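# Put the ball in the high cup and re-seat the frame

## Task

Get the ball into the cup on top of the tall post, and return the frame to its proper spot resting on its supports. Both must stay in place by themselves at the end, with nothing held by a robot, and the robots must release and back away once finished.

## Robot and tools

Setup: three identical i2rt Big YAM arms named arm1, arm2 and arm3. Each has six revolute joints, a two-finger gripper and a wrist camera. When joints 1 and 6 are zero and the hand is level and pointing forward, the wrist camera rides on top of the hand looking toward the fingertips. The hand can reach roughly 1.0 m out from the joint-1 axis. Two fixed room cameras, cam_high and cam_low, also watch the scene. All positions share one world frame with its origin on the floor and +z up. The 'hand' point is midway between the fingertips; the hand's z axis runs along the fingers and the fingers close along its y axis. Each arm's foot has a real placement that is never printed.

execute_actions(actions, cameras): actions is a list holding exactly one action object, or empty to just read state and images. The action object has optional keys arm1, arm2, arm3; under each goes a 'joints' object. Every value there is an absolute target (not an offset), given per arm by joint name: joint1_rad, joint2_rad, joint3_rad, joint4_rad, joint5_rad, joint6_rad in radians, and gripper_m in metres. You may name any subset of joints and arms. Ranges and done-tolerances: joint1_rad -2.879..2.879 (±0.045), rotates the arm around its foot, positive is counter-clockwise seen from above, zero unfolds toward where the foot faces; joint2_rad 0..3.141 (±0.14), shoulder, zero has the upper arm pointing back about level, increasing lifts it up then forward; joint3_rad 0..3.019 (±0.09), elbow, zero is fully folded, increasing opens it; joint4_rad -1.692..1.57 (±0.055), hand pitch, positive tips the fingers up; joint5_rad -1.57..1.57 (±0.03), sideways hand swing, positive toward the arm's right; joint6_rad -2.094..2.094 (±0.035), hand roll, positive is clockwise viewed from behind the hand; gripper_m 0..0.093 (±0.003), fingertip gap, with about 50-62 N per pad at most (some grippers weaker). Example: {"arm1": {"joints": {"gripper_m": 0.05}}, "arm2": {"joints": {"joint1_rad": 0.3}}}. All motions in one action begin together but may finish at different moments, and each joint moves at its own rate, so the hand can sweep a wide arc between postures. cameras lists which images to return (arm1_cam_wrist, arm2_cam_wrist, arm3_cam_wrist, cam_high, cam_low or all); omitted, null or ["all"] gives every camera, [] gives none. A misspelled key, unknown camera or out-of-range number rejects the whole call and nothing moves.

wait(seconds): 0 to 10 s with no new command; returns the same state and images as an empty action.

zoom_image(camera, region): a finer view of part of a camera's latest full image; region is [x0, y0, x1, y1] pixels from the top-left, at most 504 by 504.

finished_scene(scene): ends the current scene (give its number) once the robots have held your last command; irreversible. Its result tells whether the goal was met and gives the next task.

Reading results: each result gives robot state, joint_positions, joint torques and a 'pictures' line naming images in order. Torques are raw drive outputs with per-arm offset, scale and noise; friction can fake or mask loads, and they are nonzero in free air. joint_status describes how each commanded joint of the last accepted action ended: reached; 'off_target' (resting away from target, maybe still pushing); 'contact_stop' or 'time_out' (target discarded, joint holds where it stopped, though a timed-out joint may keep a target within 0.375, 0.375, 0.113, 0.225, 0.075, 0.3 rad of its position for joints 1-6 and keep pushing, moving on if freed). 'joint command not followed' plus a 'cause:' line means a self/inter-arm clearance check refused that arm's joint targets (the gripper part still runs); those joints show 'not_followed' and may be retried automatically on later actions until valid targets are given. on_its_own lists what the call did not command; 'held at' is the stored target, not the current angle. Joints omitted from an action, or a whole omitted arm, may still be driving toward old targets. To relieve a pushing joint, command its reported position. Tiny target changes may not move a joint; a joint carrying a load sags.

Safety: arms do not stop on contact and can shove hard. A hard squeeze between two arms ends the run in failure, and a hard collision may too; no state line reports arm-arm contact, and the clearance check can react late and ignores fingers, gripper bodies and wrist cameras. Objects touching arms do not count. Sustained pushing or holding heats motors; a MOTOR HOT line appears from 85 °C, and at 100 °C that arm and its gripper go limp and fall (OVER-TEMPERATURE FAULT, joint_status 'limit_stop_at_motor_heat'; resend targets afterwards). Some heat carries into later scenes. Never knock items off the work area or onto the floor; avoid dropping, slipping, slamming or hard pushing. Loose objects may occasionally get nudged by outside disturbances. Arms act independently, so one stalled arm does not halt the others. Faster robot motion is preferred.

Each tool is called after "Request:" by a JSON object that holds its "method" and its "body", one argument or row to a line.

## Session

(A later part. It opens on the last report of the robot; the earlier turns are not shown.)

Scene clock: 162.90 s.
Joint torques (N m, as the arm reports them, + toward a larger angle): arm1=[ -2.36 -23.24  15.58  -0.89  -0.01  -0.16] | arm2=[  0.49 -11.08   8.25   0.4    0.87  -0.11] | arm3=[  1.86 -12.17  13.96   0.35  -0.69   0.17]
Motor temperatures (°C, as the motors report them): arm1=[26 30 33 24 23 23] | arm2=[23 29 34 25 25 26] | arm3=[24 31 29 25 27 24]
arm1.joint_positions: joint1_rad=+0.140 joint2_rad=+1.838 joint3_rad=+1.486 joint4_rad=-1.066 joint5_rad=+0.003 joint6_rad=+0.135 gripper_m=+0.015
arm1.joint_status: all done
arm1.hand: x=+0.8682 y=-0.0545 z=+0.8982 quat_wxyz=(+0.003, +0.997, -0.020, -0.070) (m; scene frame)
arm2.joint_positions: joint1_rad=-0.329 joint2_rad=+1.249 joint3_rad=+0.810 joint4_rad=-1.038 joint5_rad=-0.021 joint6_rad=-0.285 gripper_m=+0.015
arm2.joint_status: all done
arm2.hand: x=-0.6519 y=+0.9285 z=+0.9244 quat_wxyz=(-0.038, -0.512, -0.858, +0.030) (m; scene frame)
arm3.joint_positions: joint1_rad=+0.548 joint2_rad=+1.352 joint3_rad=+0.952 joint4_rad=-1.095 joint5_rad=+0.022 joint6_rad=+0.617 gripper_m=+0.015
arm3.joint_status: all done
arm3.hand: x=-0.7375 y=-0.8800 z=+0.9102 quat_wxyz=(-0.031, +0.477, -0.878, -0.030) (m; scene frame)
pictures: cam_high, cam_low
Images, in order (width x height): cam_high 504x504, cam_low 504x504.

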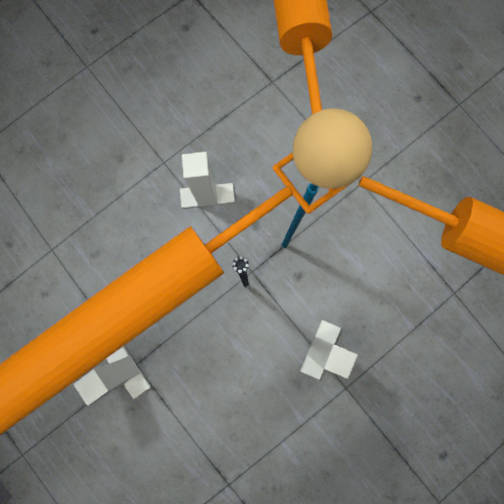

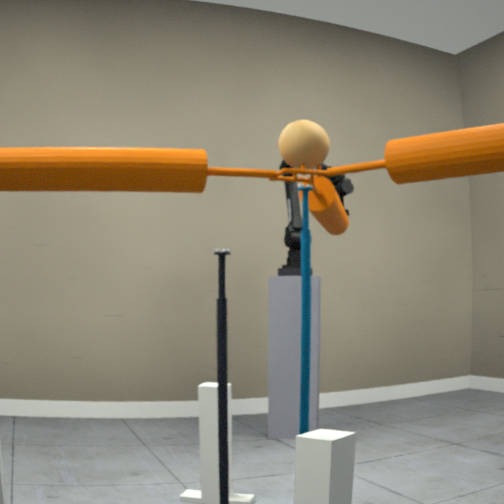

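Aligned; lowering.

Request:
{"method": "execute_actions", "body": {
  "actions": [
    {"arm1":{"joints":{"joint2_rad":1.84,"joint3_rad":1.48,"joint4_rad":-1.02}},"arm2":{"joints":{"joint2_rad":1.30,"joint3_rad":0.715,"joint4_rad":-0.865}},"arm3":{"joints":{"joint1_rad":0.56,"joint2_rad":1.40,"joint3_rad":0.905,"joint4_rad":-0.97,"joint6_rad":0.625}}}
  ],
  "cameras": ["cam_high","cam_low"]
}}

Request:
{"method": "zoom_image", "body": {
  "camera": "cam_low",
  "region": [245, 110, 365, 230]
}}

Scene clock: 167.50 s.
Joint torques (N m, as the arm reports them, + toward a larger angle): arm1=[ -1.76 -24.96  10.82   0.7    0.07  -0.12] | arm2=[ 0.51 -9.57  7.76  0.87  0.77 -0.06] | arm3=[  0.19 -14.63  10.48   0.76  -0.44   0.04]
Motor temperatures (°C, as the motors report them): arm1=[26 30 33 24 23 23] | arm2=[23 29 34 25 25 26] | arm3=[24 31 30 25 27 24]
arm1.joint_positions: joint1_rad=+0.133 joint2_rad=+1.881 joint3_rad=+1.471 joint4_rad=-1.026 joint5_rad=-0.001 joint6_rad=+0.131 gripper_m=+0.015
arm1.joint_status: all done
arm1.hand: x=+0.8660 y=-0.0511 z=+0.8697 quat_wxyz=(+0.003, +0.998, -0.022, -0.061) (m; scene frame)
arm2.joint_positions: joint1_rad=-0.333 joint2_rad=+1.322 joint3_rad=+0.717 joint4_rad=-0.875 joint5_rad=-0.018 joint6_rad=-0.287 gripper_m=+0.015
arm2.joint_status: all done
arm2.hand: x=-0.6546 y=+0.9324 z=+0.8726 quat_wxyz=(-0.037, -0.513, -0.857, +0.030) (m; scene frame)
arm3.joint_positions: joint1_rad=+0.551 joint2_rad=+1.421 joint3_rad=+0.893 joint4_rad=-0.976 joint5_rad=+0.016 joint6_rad=+0.617 gripper_m=+0.015
arm3.joint_status: all done
arm3.hand: x=-0.7394 y=-0.8775 z=+0.8668 quat_wxyz=(-0.026, +0.479, -0.877, -0.027) (m; scene frame)
pictures: cam_high, cam_low
Images, in order (width x height): cam_high 504x504, cam_low 504x504.

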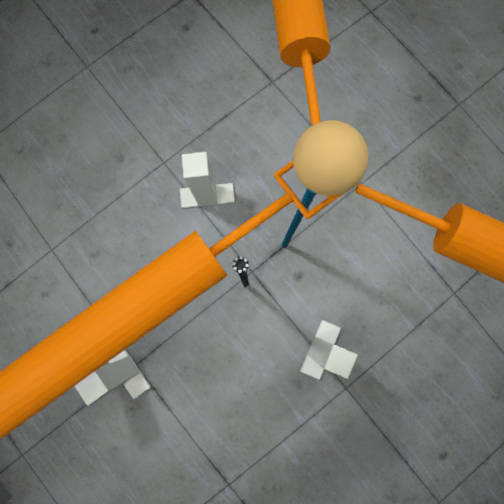

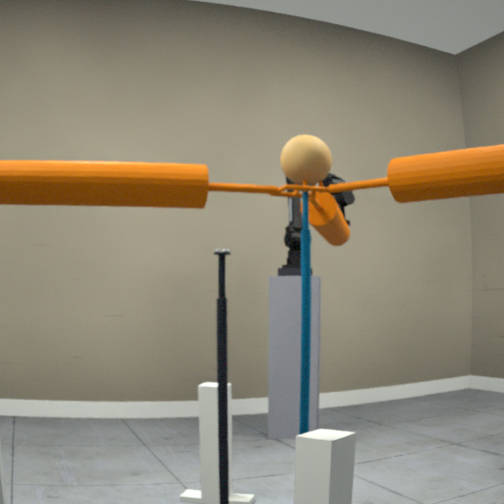

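Region (245, 110, 365, 230) of cam_low's 504x504 image, scaled by 4.200, with more detail than that image has.

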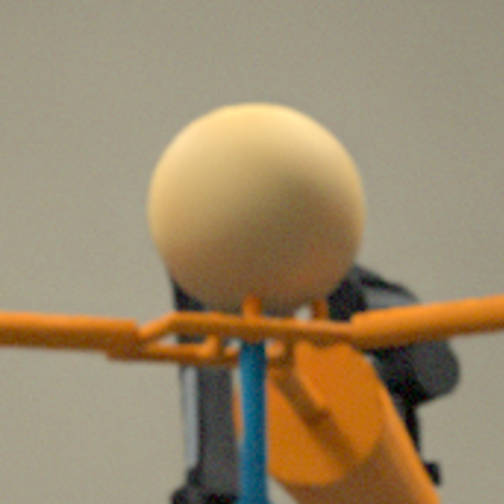

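Request:
{"method": "execute_actions", "body": {
  "actions": [
    {"arm1":{"joints":{"joint2_rad":1.90,"joint3_rad":1.41,"joint4_rad":-0.895}},"arm2":{"joints":{"joint2_rad":1.415,"joint3_rad":0.644,"joint4_rad":-0.675}},"arm3":{"joints":{"joint2_rad":1.485,"joint3_rad":0.835,"joint4_rad":-0.80}}}
  ],
  "cameras": ["cam_high","cam_low"]
}}

Request:
{"method": "zoom_image", "body": {
  "camera": "cam_low",
  "region": [245, 120, 365, 240]
}}

Scene clock: 173.60 s.
Joint torques (N m, as the arm reports them, + toward a larger angle): arm1=[ -1.92 -24.44   9.69   0.35   0.08  -0.12] | arm2=[ 0.9  -9.34  6.62  1.19  0.8  -0.03] | arm3=[  0.72 -14.09   9.68   1.55  -0.48   0.04]
Motor temperatures (°C, as the motors report them): arm1=[26 31 32 24 23 23] | arm2=[23 28 34 25 25 26] | arm3=[24 31 29 25 27 24]
arm1.joint_positions: joint1_rad=+0.133 joint2_rad=+1.934 joint3_rad=+1.409 joint4_rad=-0.898 joint5_rad=+0.000 joint6_rad=+0.131 gripper_m=+0.015
arm1.joint_status: all done
arm1.hand: x=+0.8654 y=-0.0507 z=+0.8210 quat_wxyz=(+0.004, +0.997, -0.022, -0.068) (m; scene frame)
arm2.joint_positions: joint1_rad=-0.333 joint2_rad=+1.429 joint3_rad=+0.648 joint4_rad=-0.693 joint5_rad=-0.018 joint6_rad=-0.287 gripper_m=+0.015
arm2.joint_status: all done
arm2.hand: x=-0.6550 y=+0.9327 z=+0.8216 quat_wxyz=(-0.038, -0.512, -0.857, +0.032) (m; scene frame)
arm3.joint_positions: joint1_rad=+0.551 joint2_rad=+1.498 joint3_rad=+0.823 joint4_rad=-0.823 joint5_rad=+0.017 joint6_rad=+0.617 gripper_m=+0.015
arm3.joint_status: all done
arm3.hand: x=-0.7390 y=-0.8780 z=+0.8186 quat_wxyz=(-0.027, +0.478, -0.877, -0.030) (m; scene frame)
pictures: cam_high, cam_low
Images, in order (width x height): cam_high 504x504, cam_low 504x504.

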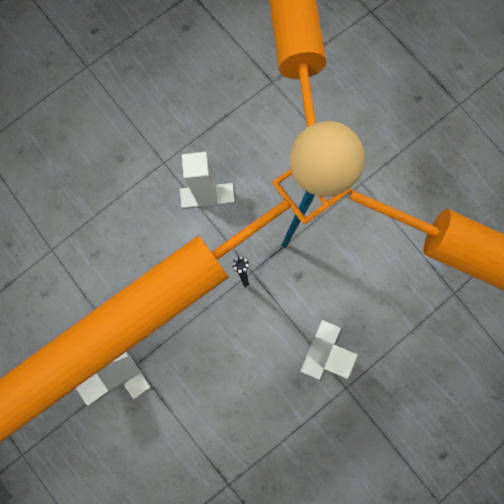

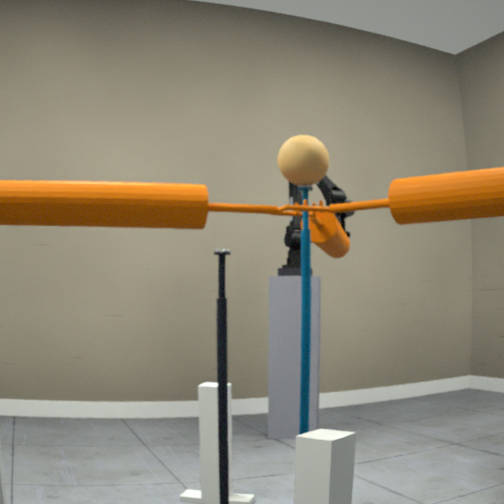

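Region (245, 120, 365, 240) of cam_low's 504x504 image, scaled by 4.200, with more detail than that image has.

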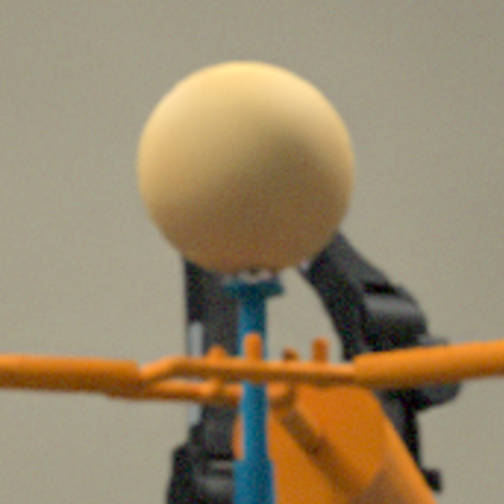

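Request:
{"method": "execute_actions", "body": {
  "actions": [
    {"arm1":{"joints":{"joint1_rad":0.165,"joint2_rad":1.64,"joint3_rad":1.015,"joint4_rad":-0.775,"joint6_rad":0.155}},"arm2":{"joints":{"joint1_rad":-0.016,"joint2_rad":1.505,"joint3_rad":0.765,"joint4_rad":-0.694,"joint6_rad":0.035}},"arm3":{"joints":{"joint1_rad":0.258,"joint2_rad":1.495,"joint3_rad":0.845,"joint4_rad":-0.80,"joint6_rad":0.32}}}
  ],
  "cameras": ["cam_high","cam_low"]
}}

Request:
{"method": "execute_actions", "body": {
  "actions": [
    {"arm1":{"joints":{"joint1_rad":0.185,"joint2_rad":1.345,"joint3_rad":0.672,"joint4_rad":-0.735,"joint6_rad":0.175}},"arm2":{"joints":{"joint1_rad":0.246,"joint2_rad":1.662,"joint3_rad":0.97,"joint4_rad":-0.734,"joint6_rad":0.297}},"arm3":{"joints":{"joint1_rad":-0.022,"joint2_rad":1.615,"joint3_rad":1.0,"joint4_rad":-0.82,"joint6_rad":0.04}}}
  ],
  "cameras": []
}}

Request:
{"method": "execute_actions", "body": {
  "actions": [
    {"arm1":{"joints":{"joint1_rad":0.215,"joint2_rad":1.13,"joint3_rad":0.315,"joint4_rad":-0.625,"joint6_rad":0.205}},"arm2":{"joints":{"joint1_rad":0.427,"joint2_rad":1.915,"joint3_rad":1.235,"joint4_rad":-0.735,"joint6_rad":0.48}},"arm3":{"joints":{"joint1_rad":-0.235,"joint2_rad":1.855,"joint3_rad":1.21,"joint4_rad":-0.775,"joint6_rad":-0.175}}}
  ],
  "cameras": ["cam_high","cam_low"]
}}

Scene clock: 196.90 s.
Joint torques (N m, as the arm reports them, + toward a larger angle): arm1=[ -0.04 -17.05   8.02   0.48   0.1    0.04] | arm2=[  1.58 -10.02   8.97   0.14   0.5    0.22] | arm3=[  0.34 -13.1   10.06   0.24  -0.5    0.01]
Motor temperatures (°C, as the motors report them): arm1=[26 31 30 24 22 23] | arm2=[23 28 33 25 25 26] | arm3=[24 31 29 25 27 24]
arm1.joint_positions: joint1_rad=+0.154 joint2_rad=+1.655 joint3_rad=+1.026 joint4_rad=-0.774 joint5_rad=-0.001 joint6_rad=+0.143 gripper_m=+0.015
arm1.joint_status: all done
arm1.hand: x=+0.9815 y=-0.0509 z=+0.8312 quat_wxyz=(+0.007, +0.997, -0.017, -0.077) (m; scene frame)
arm2.joint_positions: joint1_rad=-0.020 joint2_rad=+1.503 joint3_rad=+0.744 joint4_rad=-0.680 joint5_rad=-0.010 joint6_rad=+0.024 gripper_m=+0.015
arm2.joint_status: all done
arm2.hand: x=-0.5389 y=+0.9320 z=+0.8260 quat_wxyz=(-0.059, -0.511, -0.857, +0.030) (m; scene frame)
arm3.joint_positions: joint1_rad=+0.247 joint2_rad=+1.498 joint3_rad=+0.831 joint4_rad=-0.789 joint5_rad=+0.017 joint6_rad=+0.319 gripper_m=+0.015
arm3.joint_status: all done
arm3.hand: x=-0.6223 y=-0.8795 z=+0.8224 quat_wxyz=(-0.049, +0.475, -0.878, -0.037) (m; scene frame)
pictures: cam_high, cam_low
Images, in order (width x height): cam_high 504x504, cam_low 504x504.

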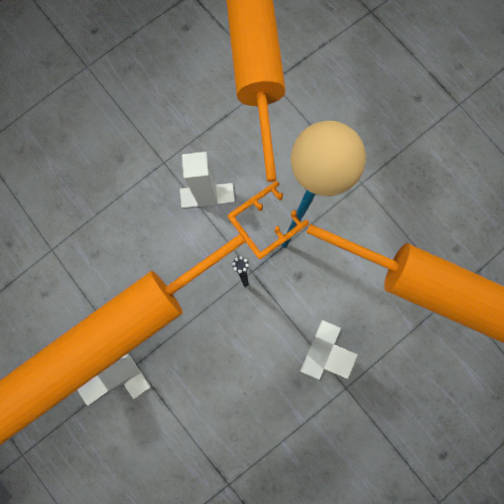

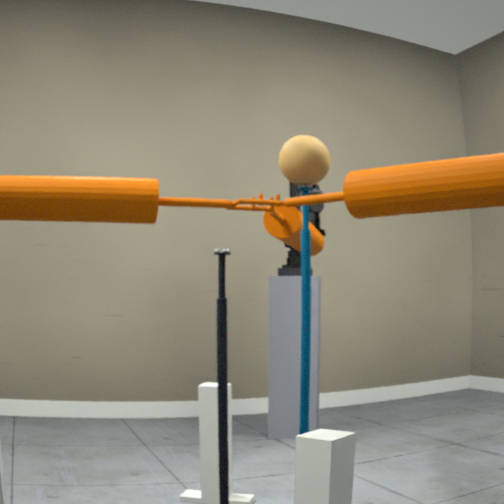

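Scene clock: 197.97 s.
Joint torques (N m, as the arm reports them, + toward a larger angle): arm1=[ -0.6  -10.64   8.09   0.39   0.05   0.03] | arm2=[  0.49 -12.96   9.3    0.01   0.26   0.25] | arm3=[  0.37 -17.03  10.11   0.21  -0.23  -0.05]
Motor temperatures (°C, as the motors report them): arm1=[26 31 30 24 22 23] | arm2=[23 28 33 25 25 26] | arm3=[24 31 29 25 27 24]
arm1.joint_positions: joint1_rad=+0.176 joint2_rad=+1.358 joint3_rad=+0.678 joint4_rad=-0.732 joint5_rad=+0.001 joint6_rad=+0.165 gripper_m=+0.015
arm1.joint_status: all done
arm1.hand: x=+1.1085 y=-0.0443 z=+0.8301 quat_wxyz=(+0.007, +0.997, -0.017, -0.073) (m; scene frame)
arm2.joint_positions: joint1_rad=+0.245 joint2_rad=+1.668 joint3_rad=+0.945 joint4_rad=-0.716 joint5_rad=-0.003 joint6_rad=+0.287 gripper_m=+0.015
arm2.joint_status: all done
arm2.hand: x=-0.4110 y=+0.9403 z=+0.8236 quat_wxyz=(-0.063, -0.511, -0.857, +0.017) (m; scene frame)
arm3.joint_positions: joint1_rad=-0.029 joint2_rad=+1.632 joint3_rad=+0.987 joint4_rad=-0.809 joint5_rad=+0.009 joint6_rad=+0.043 gripper_m=+0.015
arm3.joint_status: all done
arm3.hand: x=-0.4959 y=-0.8724 z=+0.8214 quat_wxyz=(-0.056, +0.476, -0.877, -0.027) (m; scene frame)
pictures: none
No camera images: the call's "cameras" was empty. Leave "cameras" out to get every camera's image.

Scene clock: 199.07 s.
Joint torques (N m, as the arm reports them, + toward a larger angle): arm1=[ 0.01 -5.51  6.73  0.57  0.02  0.07] | arm2=[  1.26 -16.78  10.05   0.19  -0.05   0.29] | arm3=[ -0.2  -20.44  10.39   0.2    0.17  -0.05]
Motor temperatures (°C, as the motors report them): arm1=[26 31 30 24 22 23] | arm2=[23 28 33 25 25 26] | arm3=[24 31 29 25 27 24]
arm1.joint_positions: joint1_rad=+0.198 joint2_rad=+1.144 joint3_rad=+0.324 joint4_rad=-0.628 joint5_rad=+0.002 joint6_rad=+0.191 gripper_m=+0.015
arm1.joint_status: all done
arm1.hand: x=+1.2349 y=-0.0322 z=+0.7798 quat_wxyz=(+0.005, +0.998, -0.019, -0.055) (m; scene frame)
arm2.joint_positions: joint1_rad=+0.421 joint2_rad=+1.926 joint3_rad=+1.200 joint4_rad=-0.723 joint5_rad=+0.005 joint6_rad=+0.463 gripper_m=+0.015
arm2.joint_status: all done
arm2.hand: x=-0.2898 y=+0.9484 z=+0.7830 quat_wxyz=(-0.060, -0.511, -0.857, +0.009) (m; scene frame)
arm3.joint_positions: joint1_rad=-0.238 joint2_rad=+1.867 joint3_rad=+1.191 joint4_rad=-0.761 joint5_rad=-0.002 joint6_rad=-0.171 gripper_m=+0.015
arm3.joint_status: all done
arm3.hand: x=-0.3676 y=-0.8669 z=+0.7815 quat_wxyz=(-0.066, +0.478, -0.876, -0.023) (m; scene frame)
pictures: cam_high, cam_low
Images, in order (width x height): cam_high 504x504, cam_low 504x504.

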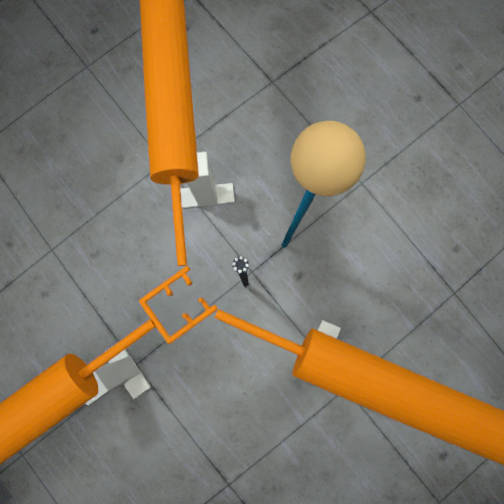

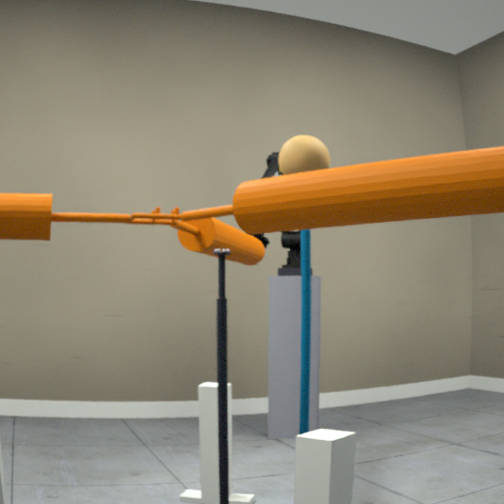

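Request:
{"method": "execute_actions", "body": {
  "actions": [
    {"arm1":{"joints":{"joint2_rad":1.535,"joint3_rad":0.255,"joint4_rad":-0.185}},"arm2":{"joints":{"joint1_rad":0.432,"joint2_rad":2.07,"joint3_rad":1.185,"joint4_rad":-0.56}},"arm3":{"joints":{"joint1_rad":-0.222,"joint2_rad":2.005,"joint3_rad":1.155,"joint4_rad":-0.595}}}
  ],
  "cameras": []
}}

Request:
{"method": "execute_actions", "body": {
  "actions": [
    {"arm1":{"joints":{"joint2_rad":2.015,"joint3_rad":0.30,"joint4_rad":0.245}},"arm2":{"joints":{"joint2_rad":2.255,"joint3_rad":1.22,"joint4_rad":-0.408}},"arm3":{"joints":{"joint2_rad":2.185,"joint3_rad":1.172,"joint4_rad":-0.43}}}
  ],
  "cameras": []
}}

Request:
{"method": "execute_actions", "body": {
  "actions": [
    {"arm1":{"joints":{"joint2_rad":2.415,"joint3_rad":0.42,"joint4_rad":0.52}},"arm2":{"joints":{"joint2_rad":2.45,"joint3_rad":1.295,"joint4_rad":-0.285}},"arm3":{"joints":{"joint2_rad":2.38,"joint3_rad":1.24,"joint4_rad":-0.295}}}
  ],
  "cameras": []
}}

Request:
{"method": "execute_actions", "body": {
  "actions": [
    {"arm1":{"joints":{"joint2_rad":2.72,"joint3_rad":0.593,"joint4_rad":0.65}},"arm2":{"joints":{"joint2_rad":2.66,"joint3_rad":1.41,"joint4_rad":-0.20}},"arm3":{"joints":{"joint2_rad":2.59,"joint3_rad":1.34,"joint4_rad":-0.20}}}
  ],
  "cameras": ["cam_high","cam_low"]
}}

Scene clock: 209.27 s.
Joint torques (N m, as the arm reports them, + toward a larger angle): arm1=[-0.36 -6.95  2.33  0.68  0.15  0.07] | arm2=[  1.82 -18.28   5.75   0.64  -0.04   0.18] | arm3=[  0.37 -21.84   6.93   0.55  -0.02  -0.04]
Motor temperatures (°C, as the motors report them): arm1=[26 30 29 24 22 23] | arm2=[23 29 34 25 25 26] | arm3=[24 32 29 25 27 24]
arm1.joint_positions: joint1_rad=+0.203 joint2_rad=+1.538 joint3_rad=+0.270 joint4_rad=-0.191 joint5_rad=-0.002 joint6_rad=+0.191 gripper_m=+0.015
arm1.joint_status: all done
arm1.hand: x=+1.2352 y=-0.0332 z=+0.7020 quat_wxyz=(+0.006, +0.999, -0.017, -0.049) (m; scene frame)
arm2.joint_positions: joint1_rad=+0.425 joint2_rad=+2.093 joint3_rad=+1.189 joint4_rad=-0.562 joint5_rad=+0.004 joint6_rad=+0.471 gripper_m=+0.015
arm2.joint_status: all done
arm2.hand: x=-0.2900 y=+0.9508 z=+0.6987 quat_wxyz=(-0.051, -0.513, -0.857, +0.008) (m; scene frame)
arm3.joint_positions: joint1_rad=-0.230 joint2_rad=+2.023 joint3_rad=+1.159 joint4_rad=-0.590 joint5_rad=+0.003 joint6_rad=-0.171 gripper_m=+0.015
arm3.joint_status: all done
arm3.hand: x=-0.3715 y=-0.8665 z=+0.6982 quat_wxyz=(-0.059, +0.481, -0.874, -0.019) (m; scene frame)
pictures: none
No camera images: the call's "cameras" was empty. Leave "cameras" out to get every camera's image.

Scene clock: 210.40 s.
Joint torques (N m, as the arm reports them, + toward a larger angle): arm1=[-0.38 -9.18 -1.79  0.48  0.09  0.06] | arm2=[  1.79 -18.17   6.81   0.23  -0.04   0.22] | arm3=[ -0.61 -22.53   6.94   0.62   0.04  -0.06]
Motor temperatures (°C, as the motors report them): arm1=[26 30 29 24 22 23] | arm2=[23 29 34 25 25 26] | arm3=[24 32 29 25 27 24]
arm1.joint_positions: joint1_rad=+0.203 joint2_rad=+2.011 joint3_rad=+0.312 joint4_rad=+0.243 joint5_rad=+0.000 joint6_rad=+0.192 gripper_m=+0.015
arm1.joint_status: all done
arm1.hand: x=+1.2305 y=-0.0330 z=+0.6207 quat_wxyz=(+0.006, +0.999, -0.018, -0.051) (m; scene frame)
arm2.joint_positions: joint1_rad=+0.421 joint2_rad=+2.266 joint3_rad=+1.196 joint4_rad=-0.399 joint5_rad=+0.004 joint6_rad=+0.469 gripper_m=+0.015
arm2.joint_status: all done
arm2.hand: x=-0.2969 y=+0.9525 z=+0.6168 quat_wxyz=(-0.050, -0.514, -0.856, +0.008) (m; scene frame)
arm3.joint_positions: joint1_rad=-0.219 joint2_rad=+2.200 joint3_rad=+1.161 joint4_rad=-0.428 joint5_rad=+0.001 joint6_rad=-0.170 gripper_m=+0.015
arm3.joint_status: all done
arm3.hand: x=-0.3794 y=-0.8668 z=+0.6144 quat_wxyz=(-0.053, +0.486, -0.872, -0.017) (m; scene frame)
pictures: none
No camera images: the call's "cameras" was empty. Leave "cameras" out to get every camera's image.

Scene clock: 211.47 s.
Joint torques (N m, as the arm reports them, + toward a larger angle): arm1=[ -0.39 -11.16  -4.4    0.73   0.13   0.04] | arm2=[  2.06 -19.11   5.91   0.29   0.01   0.22] | arm3=[ -0.81 -23.16   6.2    0.96   0.05  -0.09]
Motor temperatures (°C, as the motors report them): arm1=[26 30 29 24 22 23] | arm2=[23 29 34 25 25 26] | arm3=[24 32 28 25 27 24]
arm1.joint_positions: joint1_rad=+0.203 joint2_rad=+2.409 joint3_rad=+0.430 joint4_rad=+0.513 joint5_rad=-0.002 joint6_rad=+0.193 gripper_m=+0.015
arm1.joint_status: all done
arm1.hand: x=+1.2326 y=-0.0324 z=+0.5376 quat_wxyz=(+0.006, +0.999, -0.018, -0.046) (m; scene frame)
arm2.joint_positions: joint1_rad=+0.424 joint2_rad=+2.461 joint3_rad=+1.270 joint4_rad=-0.278 joint5_rad=+0.003 joint6_rad=+0.469 gripper_m=+0.015
arm2.joint_status: all done
arm2.hand: x=-0.2959 y=+0.9538 z=+0.5349 quat_wxyz=(-0.049, -0.513, -0.857, +0.008) (m; scene frame)
arm3.joint_positions: joint1_rad=-0.219 joint2_rad=+2.396 joint3_rad=+1.225 joint4_rad=-0.301 joint5_rad=+0.001 joint6_rad=-0.169 gripper_m=+0.015
arm3.joint_status: all done
arm3.hand: x=-0.3792 y=-0.8659 z=+0.5325 quat_wxyz=(-0.051, +0.486, -0.873, -0.017) (m; scene frame)
pictures: none
No camera images: the call's "cameras" was empty. Leave "cameras" out to get every camera's image.

Scene clock: 212.47 s.
Joint torques (N m, as the arm reports them, + toward a larger angle): arm1=[ -0.32 -12.08  -5.8    0.75   0.12   0.05] | arm2=[  1.94 -19.52   4.53   0.4   -0.1    0.17] | arm3=[ -0.61 -23.51   4.82   0.89   0.08  -0.08]
Motor temperatures (°C, as the motors report them): arm1=[26 30 29 24 22 23] | arm2=[23 29 34 25 25 26] | arm3=[24 32 28 25 27 24]
arm1.joint_positions: joint1_rad=+0.203 joint2_rad=+2.715 joint3_rad=+0.607 joint4_rad=+0.642 joint5_rad=-0.002 joint6_rad=+0.193 gripper_m=+0.015
arm1.joint_status: all done
arm1.hand: x=+1.2317 y=-0.0319 z=+0.4522 quat_wxyz=(+0.006, +0.999, -0.018, -0.046) (m; scene frame)
arm2.joint_positions: joint1_rad=+0.422 joint2_rad=+2.670 joint3_rad=+1.391 joint4_rad=-0.196 joint5_rad=+0.006 joint6_rad=+0.470 gripper_m=+0.015
arm2.joint_status: all done
arm2.hand: x=-0.2989 y=+0.9532 z=+0.4501 quat_wxyz=(-0.046, -0.514, -0.856, +0.009) (m; scene frame)
arm3.joint_positions: joint1_rad=-0.220 joint2_rad=+2.600 joint3_rad=+1.328 joint4_rad=-0.206 joint5_rad=+0.000 joint6_rad=-0.169 gripper_m=+0.015
arm3.joint_status: all done
arm3.hand: x=-0.3801 y=-0.8678 z=+0.4489 quat_wxyz=(-0.048, +0.485, -0.873, -0.016) (m; scene frame)
pictures: cam_high, cam_low
Images, in order (width x height): cam_high 504x504, cam_low 504x504.

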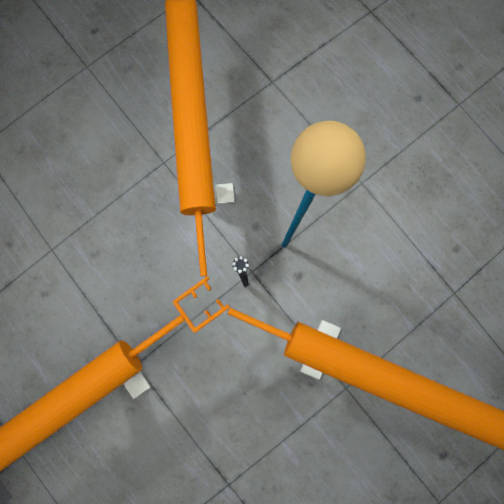

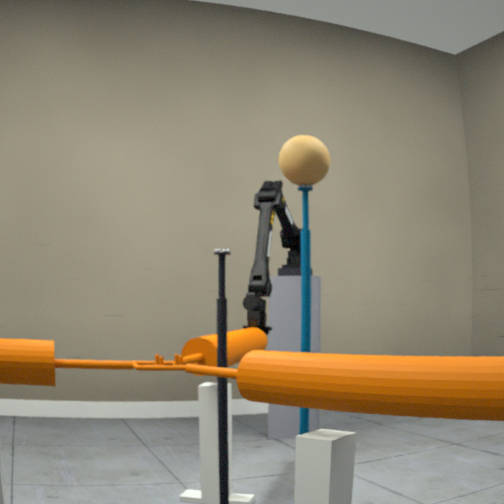

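Request:
{"method": "execute_actions", "body": {
  "actions": [
    {"arm1":{"joints":{"joint2_rad":2.81,"joint3_rad":0.65,"joint4_rad":0.66}},"arm2":{"joints":{"joint1_rad":0.435,"joint2_rad":2.735,"joint3_rad":1.475,"joint4_rad":-0.18}},"arm3":{"joints":{"joint1_rad":-0.24,"joint2_rad":2.665,"joint3_rad":1.395,"joint4_rad":-0.18}}}
  ],
  "cameras": []
}}

Request:
{"method": "execute_actions", "body": {
  "actions": [
    {"arm1":{"joints":{"joint2_rad":2.88,"joint3_rad":0.71,"joint4_rad":0.675}},"arm2":{"joints":{"joint2_rad":2.81,"joint3_rad":1.52,"joint4_rad":-0.165}},"arm3":{"joints":{"joint2_rad":2.74,"joint3_rad":1.435,"joint4_rad":-0.165}}}
  ],
  "cameras": ["cam_low"]
}}

Scene clock: 218.50 s.
Joint torques (N m, as the arm reports them, + toward a larger angle): arm1=[ -0.45 -12.51  -5.74   0.22   0.05   0.04] | arm2=[  1.26 -18.31   5.02   0.77   0.04   0.19] | arm3=[ -0.99 -22.8    5.03   1.11   0.1   -0.07]
Motor temperatures (°C, as the motors report them): arm1=[26 29 29 24 22 23] | arm2=[23 30 33 25 25 26] | arm3=[24 32 28 25 27 24]
arm1.joint_positions: joint1_rad=+0.203 joint2_rad=+2.806 joint3_rad=+0.659 joint4_rad=+0.665 joint5_rad=+0.001 joint6_rad=+0.195 gripper_m=+0.015
arm1.joint_status: all done
arm1.hand: x=+1.2409 y=-0.0298 z=+0.4255 quat_wxyz=(+0.003, +0.999, -0.019, -0.039) (m; scene frame)
arm2.joint_positions: joint1_rad=+0.429 joint2_rad=+2.732 joint3_rad=+1.450 joint4_rad=-0.186 joint5_rad=+0.003 joint6_rad=+0.470 gripper_m=+0.015
arm2.joint_status: all done
arm2.hand: x=-0.2909 y=+0.9530 z=+0.4266 quat_wxyz=(-0.050, -0.511, -0.858, +0.007) (m; scene frame)
arm3.joint_positions: joint1_rad=-0.233 joint2_rad=+2.661 joint3_rad=+1.381 joint4_rad=-0.190 joint5_rad=+0.000 joint6_rad=-0.169 gripper_m=+0.015
arm3.joint_status: all done
arm3.hand: x=-0.3706 y=-0.8673 z=+0.4262 quat_wxyz=(-0.051, +0.480, -0.876, -0.017) (m; scene frame)
pictures: none
No camera images: the call's "cameras" was empty. Leave "cameras" out to get every camera's image.

Scene clock: 219.20 s.
Joint torques (N m, as the arm reports them, + toward a larger angle): arm1=[ -0.5  -11.61  -5.38   0.26   0.04   0.04] | arm2=[  1.53 -18.73   4.6    0.62   0.02   0.2 ] | arm3=[ -1.09 -21.82   4.54   1.01   0.12  -0.07]
Motor temperatures (°C, as the motors report them): arm1=[26 29 29 24 22 23] | arm2=[23 30 33 25 25 26] | arm3=[24 32 28 25 27 24]
arm1.joint_positions: joint1_rad=+0.203 joint2_rad=+2.870 joint3_rad=+0.713 joint4_rad=+0.678 joint5_rad=+0.001 joint6_rad=+0.195 gripper_m=+0.015
arm1.joint_status: all done
arm1.hand: x=+1.2407 y=-0.0298 z=+0.4031 quat_wxyz=(+0.003, +0.999, -0.019, -0.040) (m; scene frame)
arm2.joint_positions: joint1_rad=+0.430 joint2_rad=+2.796 joint3_rad=+1.498 joint4_rad=-0.170 joint5_rad=+0.003 joint6_rad=+0.471 gripper_m=+0.015
arm2.joint_status: all done
arm2.hand: x=-0.2914 y=+0.9533 z=+0.4011 quat_wxyz=(-0.050, -0.511, -0.858, +0.007) (m; scene frame)
arm3.joint_positions: joint1_rad=-0.233 joint2_rad=+2.723 joint3_rad=+1.424 joint4_rad=-0.173 joint5_rad=-0.001 joint6_rad=-0.169 gripper_m=+0.015
arm3.joint_status: all done
arm3.hand: x=-0.3713 y=-0.8678 z=+0.4009 quat_wxyz=(-0.050, +0.480, -0.876, -0.017) (m; scene frame)
pictures: cam_low
Images, in order (width x height): cam_low 504x504.

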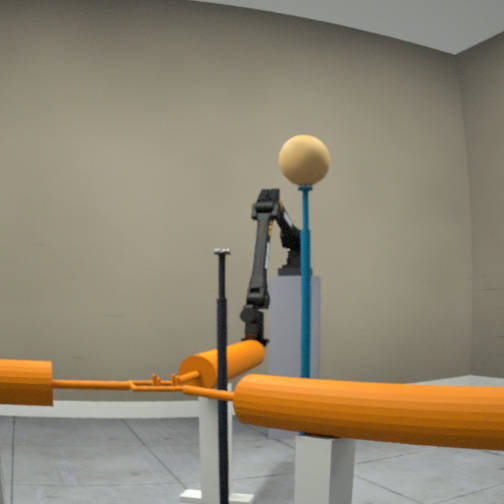

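Request:
{"method": "execute_actions", "body": {
  "actions": [
    {"arm1":{"joints":{"gripper_m":0.093}},"arm2":{"joints":{"gripper_m":0.093}},"arm3":{"joints":{"gripper_m":0.093}}}
  ],
  "cameras": []
}}

Request:
{"method": "execute_actions", "body": {
  "actions": [
    {"arm1":{"joints":{"joint2_rad":2.66,"joint3_rad":0.535,"joint4_rad":0.61}},"arm2":{"joints":{"joint2_rad":2.6,"joint3_rad":1.34,"joint4_rad":-0.23}},"arm3":{"joints":{"joint2_rad":2.53,"joint3_rad":1.27,"joint4_rad":-0.23}}}
  ],
  "cameras": []
}}

Request:
{"method": "execute_actions", "body": {
  "actions": [
    {"arm1":{"joints":{"joint2_rad":2.0,"joint3_rad":0.29,"joint4_rad":0.22}},"arm2":{"joints":{"joint2_rad":2.09,"joint3_rad":1.18,"joint4_rad":-0.57}},"arm3":{"joints":{"joint2_rad":2.03,"joint3_rad":1.15,"joint4_rad":-0.6}}}
  ],
  "cameras": ["cam_high","cam_low"]
}}

Scene clock: 227.67 s.
Joint torques (N m, as the arm reports them, + toward a larger angle): arm1=[ -0.39 -11.45  -5.18   0.24   0.06   0.04] | arm2=[  1.77 -18.06   4.36   0.81   0.04   0.19] | arm3=[ -1.05 -21.61   4.5    1.02   0.13  -0.08]
Motor temperatures (°C, as the motors report them): arm1=[26 29 28 24 22 23] | arm2=[23 30 32 25 25 26] | arm3=[24 33 27 25 26 24]
arm1.joint_positions: joint1_rad=+0.203 joint2_rad=+2.870 joint3_rad=+0.713 joint4_rad=+0.678 joint5_rad=+0.001 joint6_rad=+0.195 gripper_m=+0.093
arm1.joint_status: all done
arm1.hand: x=+1.2407 y=-0.0298 z=+0.4031 quat_wxyz=(+0.003, +0.999, -0.019, -0.040) (m; scene frame)
arm2.joint_positions: joint1_rad=+0.430 joint2_rad=+2.796 joint3_rad=+1.498 joint4_rad=-0.170 joint5_rad=+0.003 joint6_rad=+0.471 gripper_m=+0.093
arm2.joint_status: all done
arm2.hand: x=-0.2914 y=+0.9533 z=+0.4011 quat_wxyz=(-0.050, -0.511, -0.858, +0.007) (m; scene frame)
arm3.joint_positions: joint1_rad=-0.233 joint2_rad=+2.723 joint3_rad=+1.425 joint4_rad=-0.173 joint5_rad=-0.001 joint6_rad=-0.169 gripper_m=+0.093
arm3.joint_status: all done
arm3.hand: x=-0.3709 y=-0.8678 z=+0.4010 quat_wxyz=(-0.050, +0.479, -0.876, -0.017) (m; scene frame)
pictures: none
No camera images: the call's "cameras" was empty. Leave "cameras" out to get every camera's image.

Scene clock: 228.87 s.
Joint torques (N m, as the arm reports them, + toward a larger angle): arm1=[ -0.37 -11.67  -6.22   0.07   0.06   0.04] | arm2=[  1.59 -17.55   2.99   0.52   0.01   0.19] | arm3=[ -0.72 -20.72   4.46   0.5    0.11  -0.07]
Motor temperatures (°C, as the motors report them): arm1=[26 29 28 24 22 23] | arm2=[23 30 32 25 25 26] | arm3=[24 33 27 25 26 24]
arm1.joint_positions: joint1_rad=+0.203 joint2_rad=+2.651 joint3_rad=+0.553 joint4_rad=+0.618 joint5_rad=+0.001 joint6_rad=+0.195 gripper_m=+0.093
arm1.joint_status: all done
arm1.hand: x=+1.2382 y=-0.0307 z=+0.4736 quat_wxyz=(+0.003, +0.999, -0.019, -0.039) (m; scene frame)
arm2.joint_positions: joint1_rad=+0.430 joint2_rad=+2.582 joint3_rad=+1.345 joint4_rad=-0.227 joint5_rad=+0.003 joint6_rad=+0.471 gripper_m=+0.093
arm2.joint_status: all done
arm2.hand: x=-0.2905 y=+0.9532 z=+0.4871 quat_wxyz=(-0.052, -0.511, -0.858, +0.007) (m; scene frame)
arm3.joint_positions: joint1_rad=-0.233 joint2_rad=+2.517 joint3_rad=+1.266 joint4_rad=-0.224 joint5_rad=-0.001 joint6_rad=-0.169 gripper_m=+0.093
arm3.joint_status: all done
arm3.hand: x=-0.3778 y=-0.8752 z=+0.4810 quat_wxyz=(-0.049, +0.479, -0.876, -0.017) (m; scene frame)
pictures: none
No camera images: the call's "cameras" was empty. Leave "cameras" out to get every camera's image.

Scene clock: 230.30 s.
Joint torques (N m, as the arm reports them, + toward a larger angle): arm1=[-0.38 -9.29 -1.55  0.05  0.06  0.07] | arm2=[  1.59 -14.58   6.71   0.23   0.02   0.19] | arm3=[ -0.92 -17.57   7.5    0.18   0.14  -0.05]
Motor temperatures (°C, as the motors report them): arm1=[26 29 28 24 22 23] | arm2=[23 30 32 25 25 26] | arm3=[24 33 27 25 26 24]
arm1.joint_positions: joint1_rad=+0.203 joint2_rad=+1.997 joint3_rad=+0.299 joint4_rad=+0.229 joint5_rad=+0.001 joint6_rad=+0.191 gripper_m=+0.093
arm1.joint_status: all done
arm1.hand: x=+1.2376 y=-0.0318 z=+0.6234 quat_wxyz=(+0.004, +0.999, -0.017, -0.045) (m; scene frame)
arm2.joint_positions: joint1_rad=+0.430 joint2_rad=+2.060 joint3_rad=+1.174 joint4_rad=-0.562 joint5_rad=+0.003 joint6_rad=+0.471 gripper_m=+0.093
arm2.joint_status: all done
arm2.hand: x=-0.2882 y=+0.9530 z=+0.7115 quat_wxyz=(-0.060, -0.511, -0.858, +0.008) (m; scene frame)
arm3.joint_positions: joint1_rad=-0.233 joint2_rad=+2.002 joint3_rad=+1.149 joint4_rad=-0.586 joint5_rad=-0.001 joint6_rad=-0.169 gripper_m=+0.093
arm3.joint_status: all done
arm3.hand: x=-0.3706 y=-0.8669 z=+0.7063 quat_wxyz=(-0.066, +0.479, -0.875, -0.023) (m; scene frame)
pictures: cam_high, cam_low
Images, in order (width x height): cam_high 504x504, cam_low 504x504.

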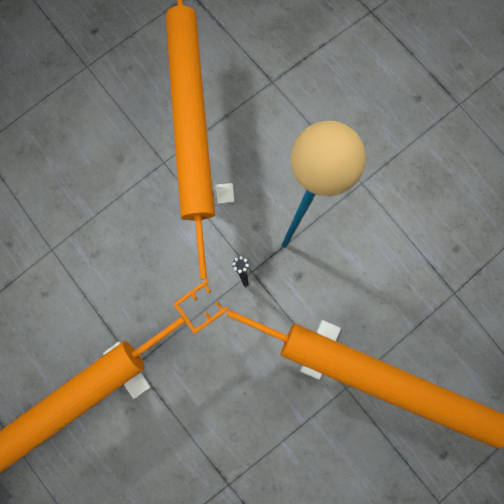

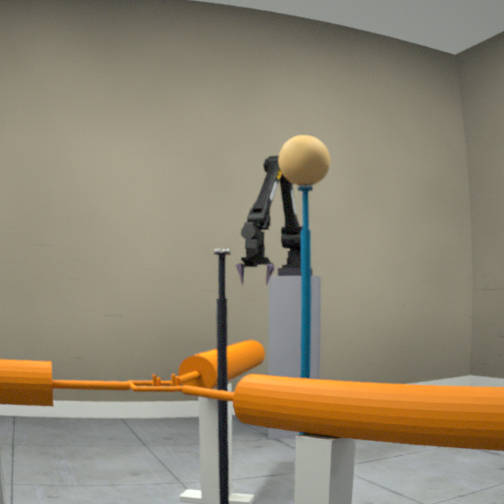

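Request:
{"method": "finished_scene", "body": {
  "scene": 2
}}

The scene is finished: the task was done.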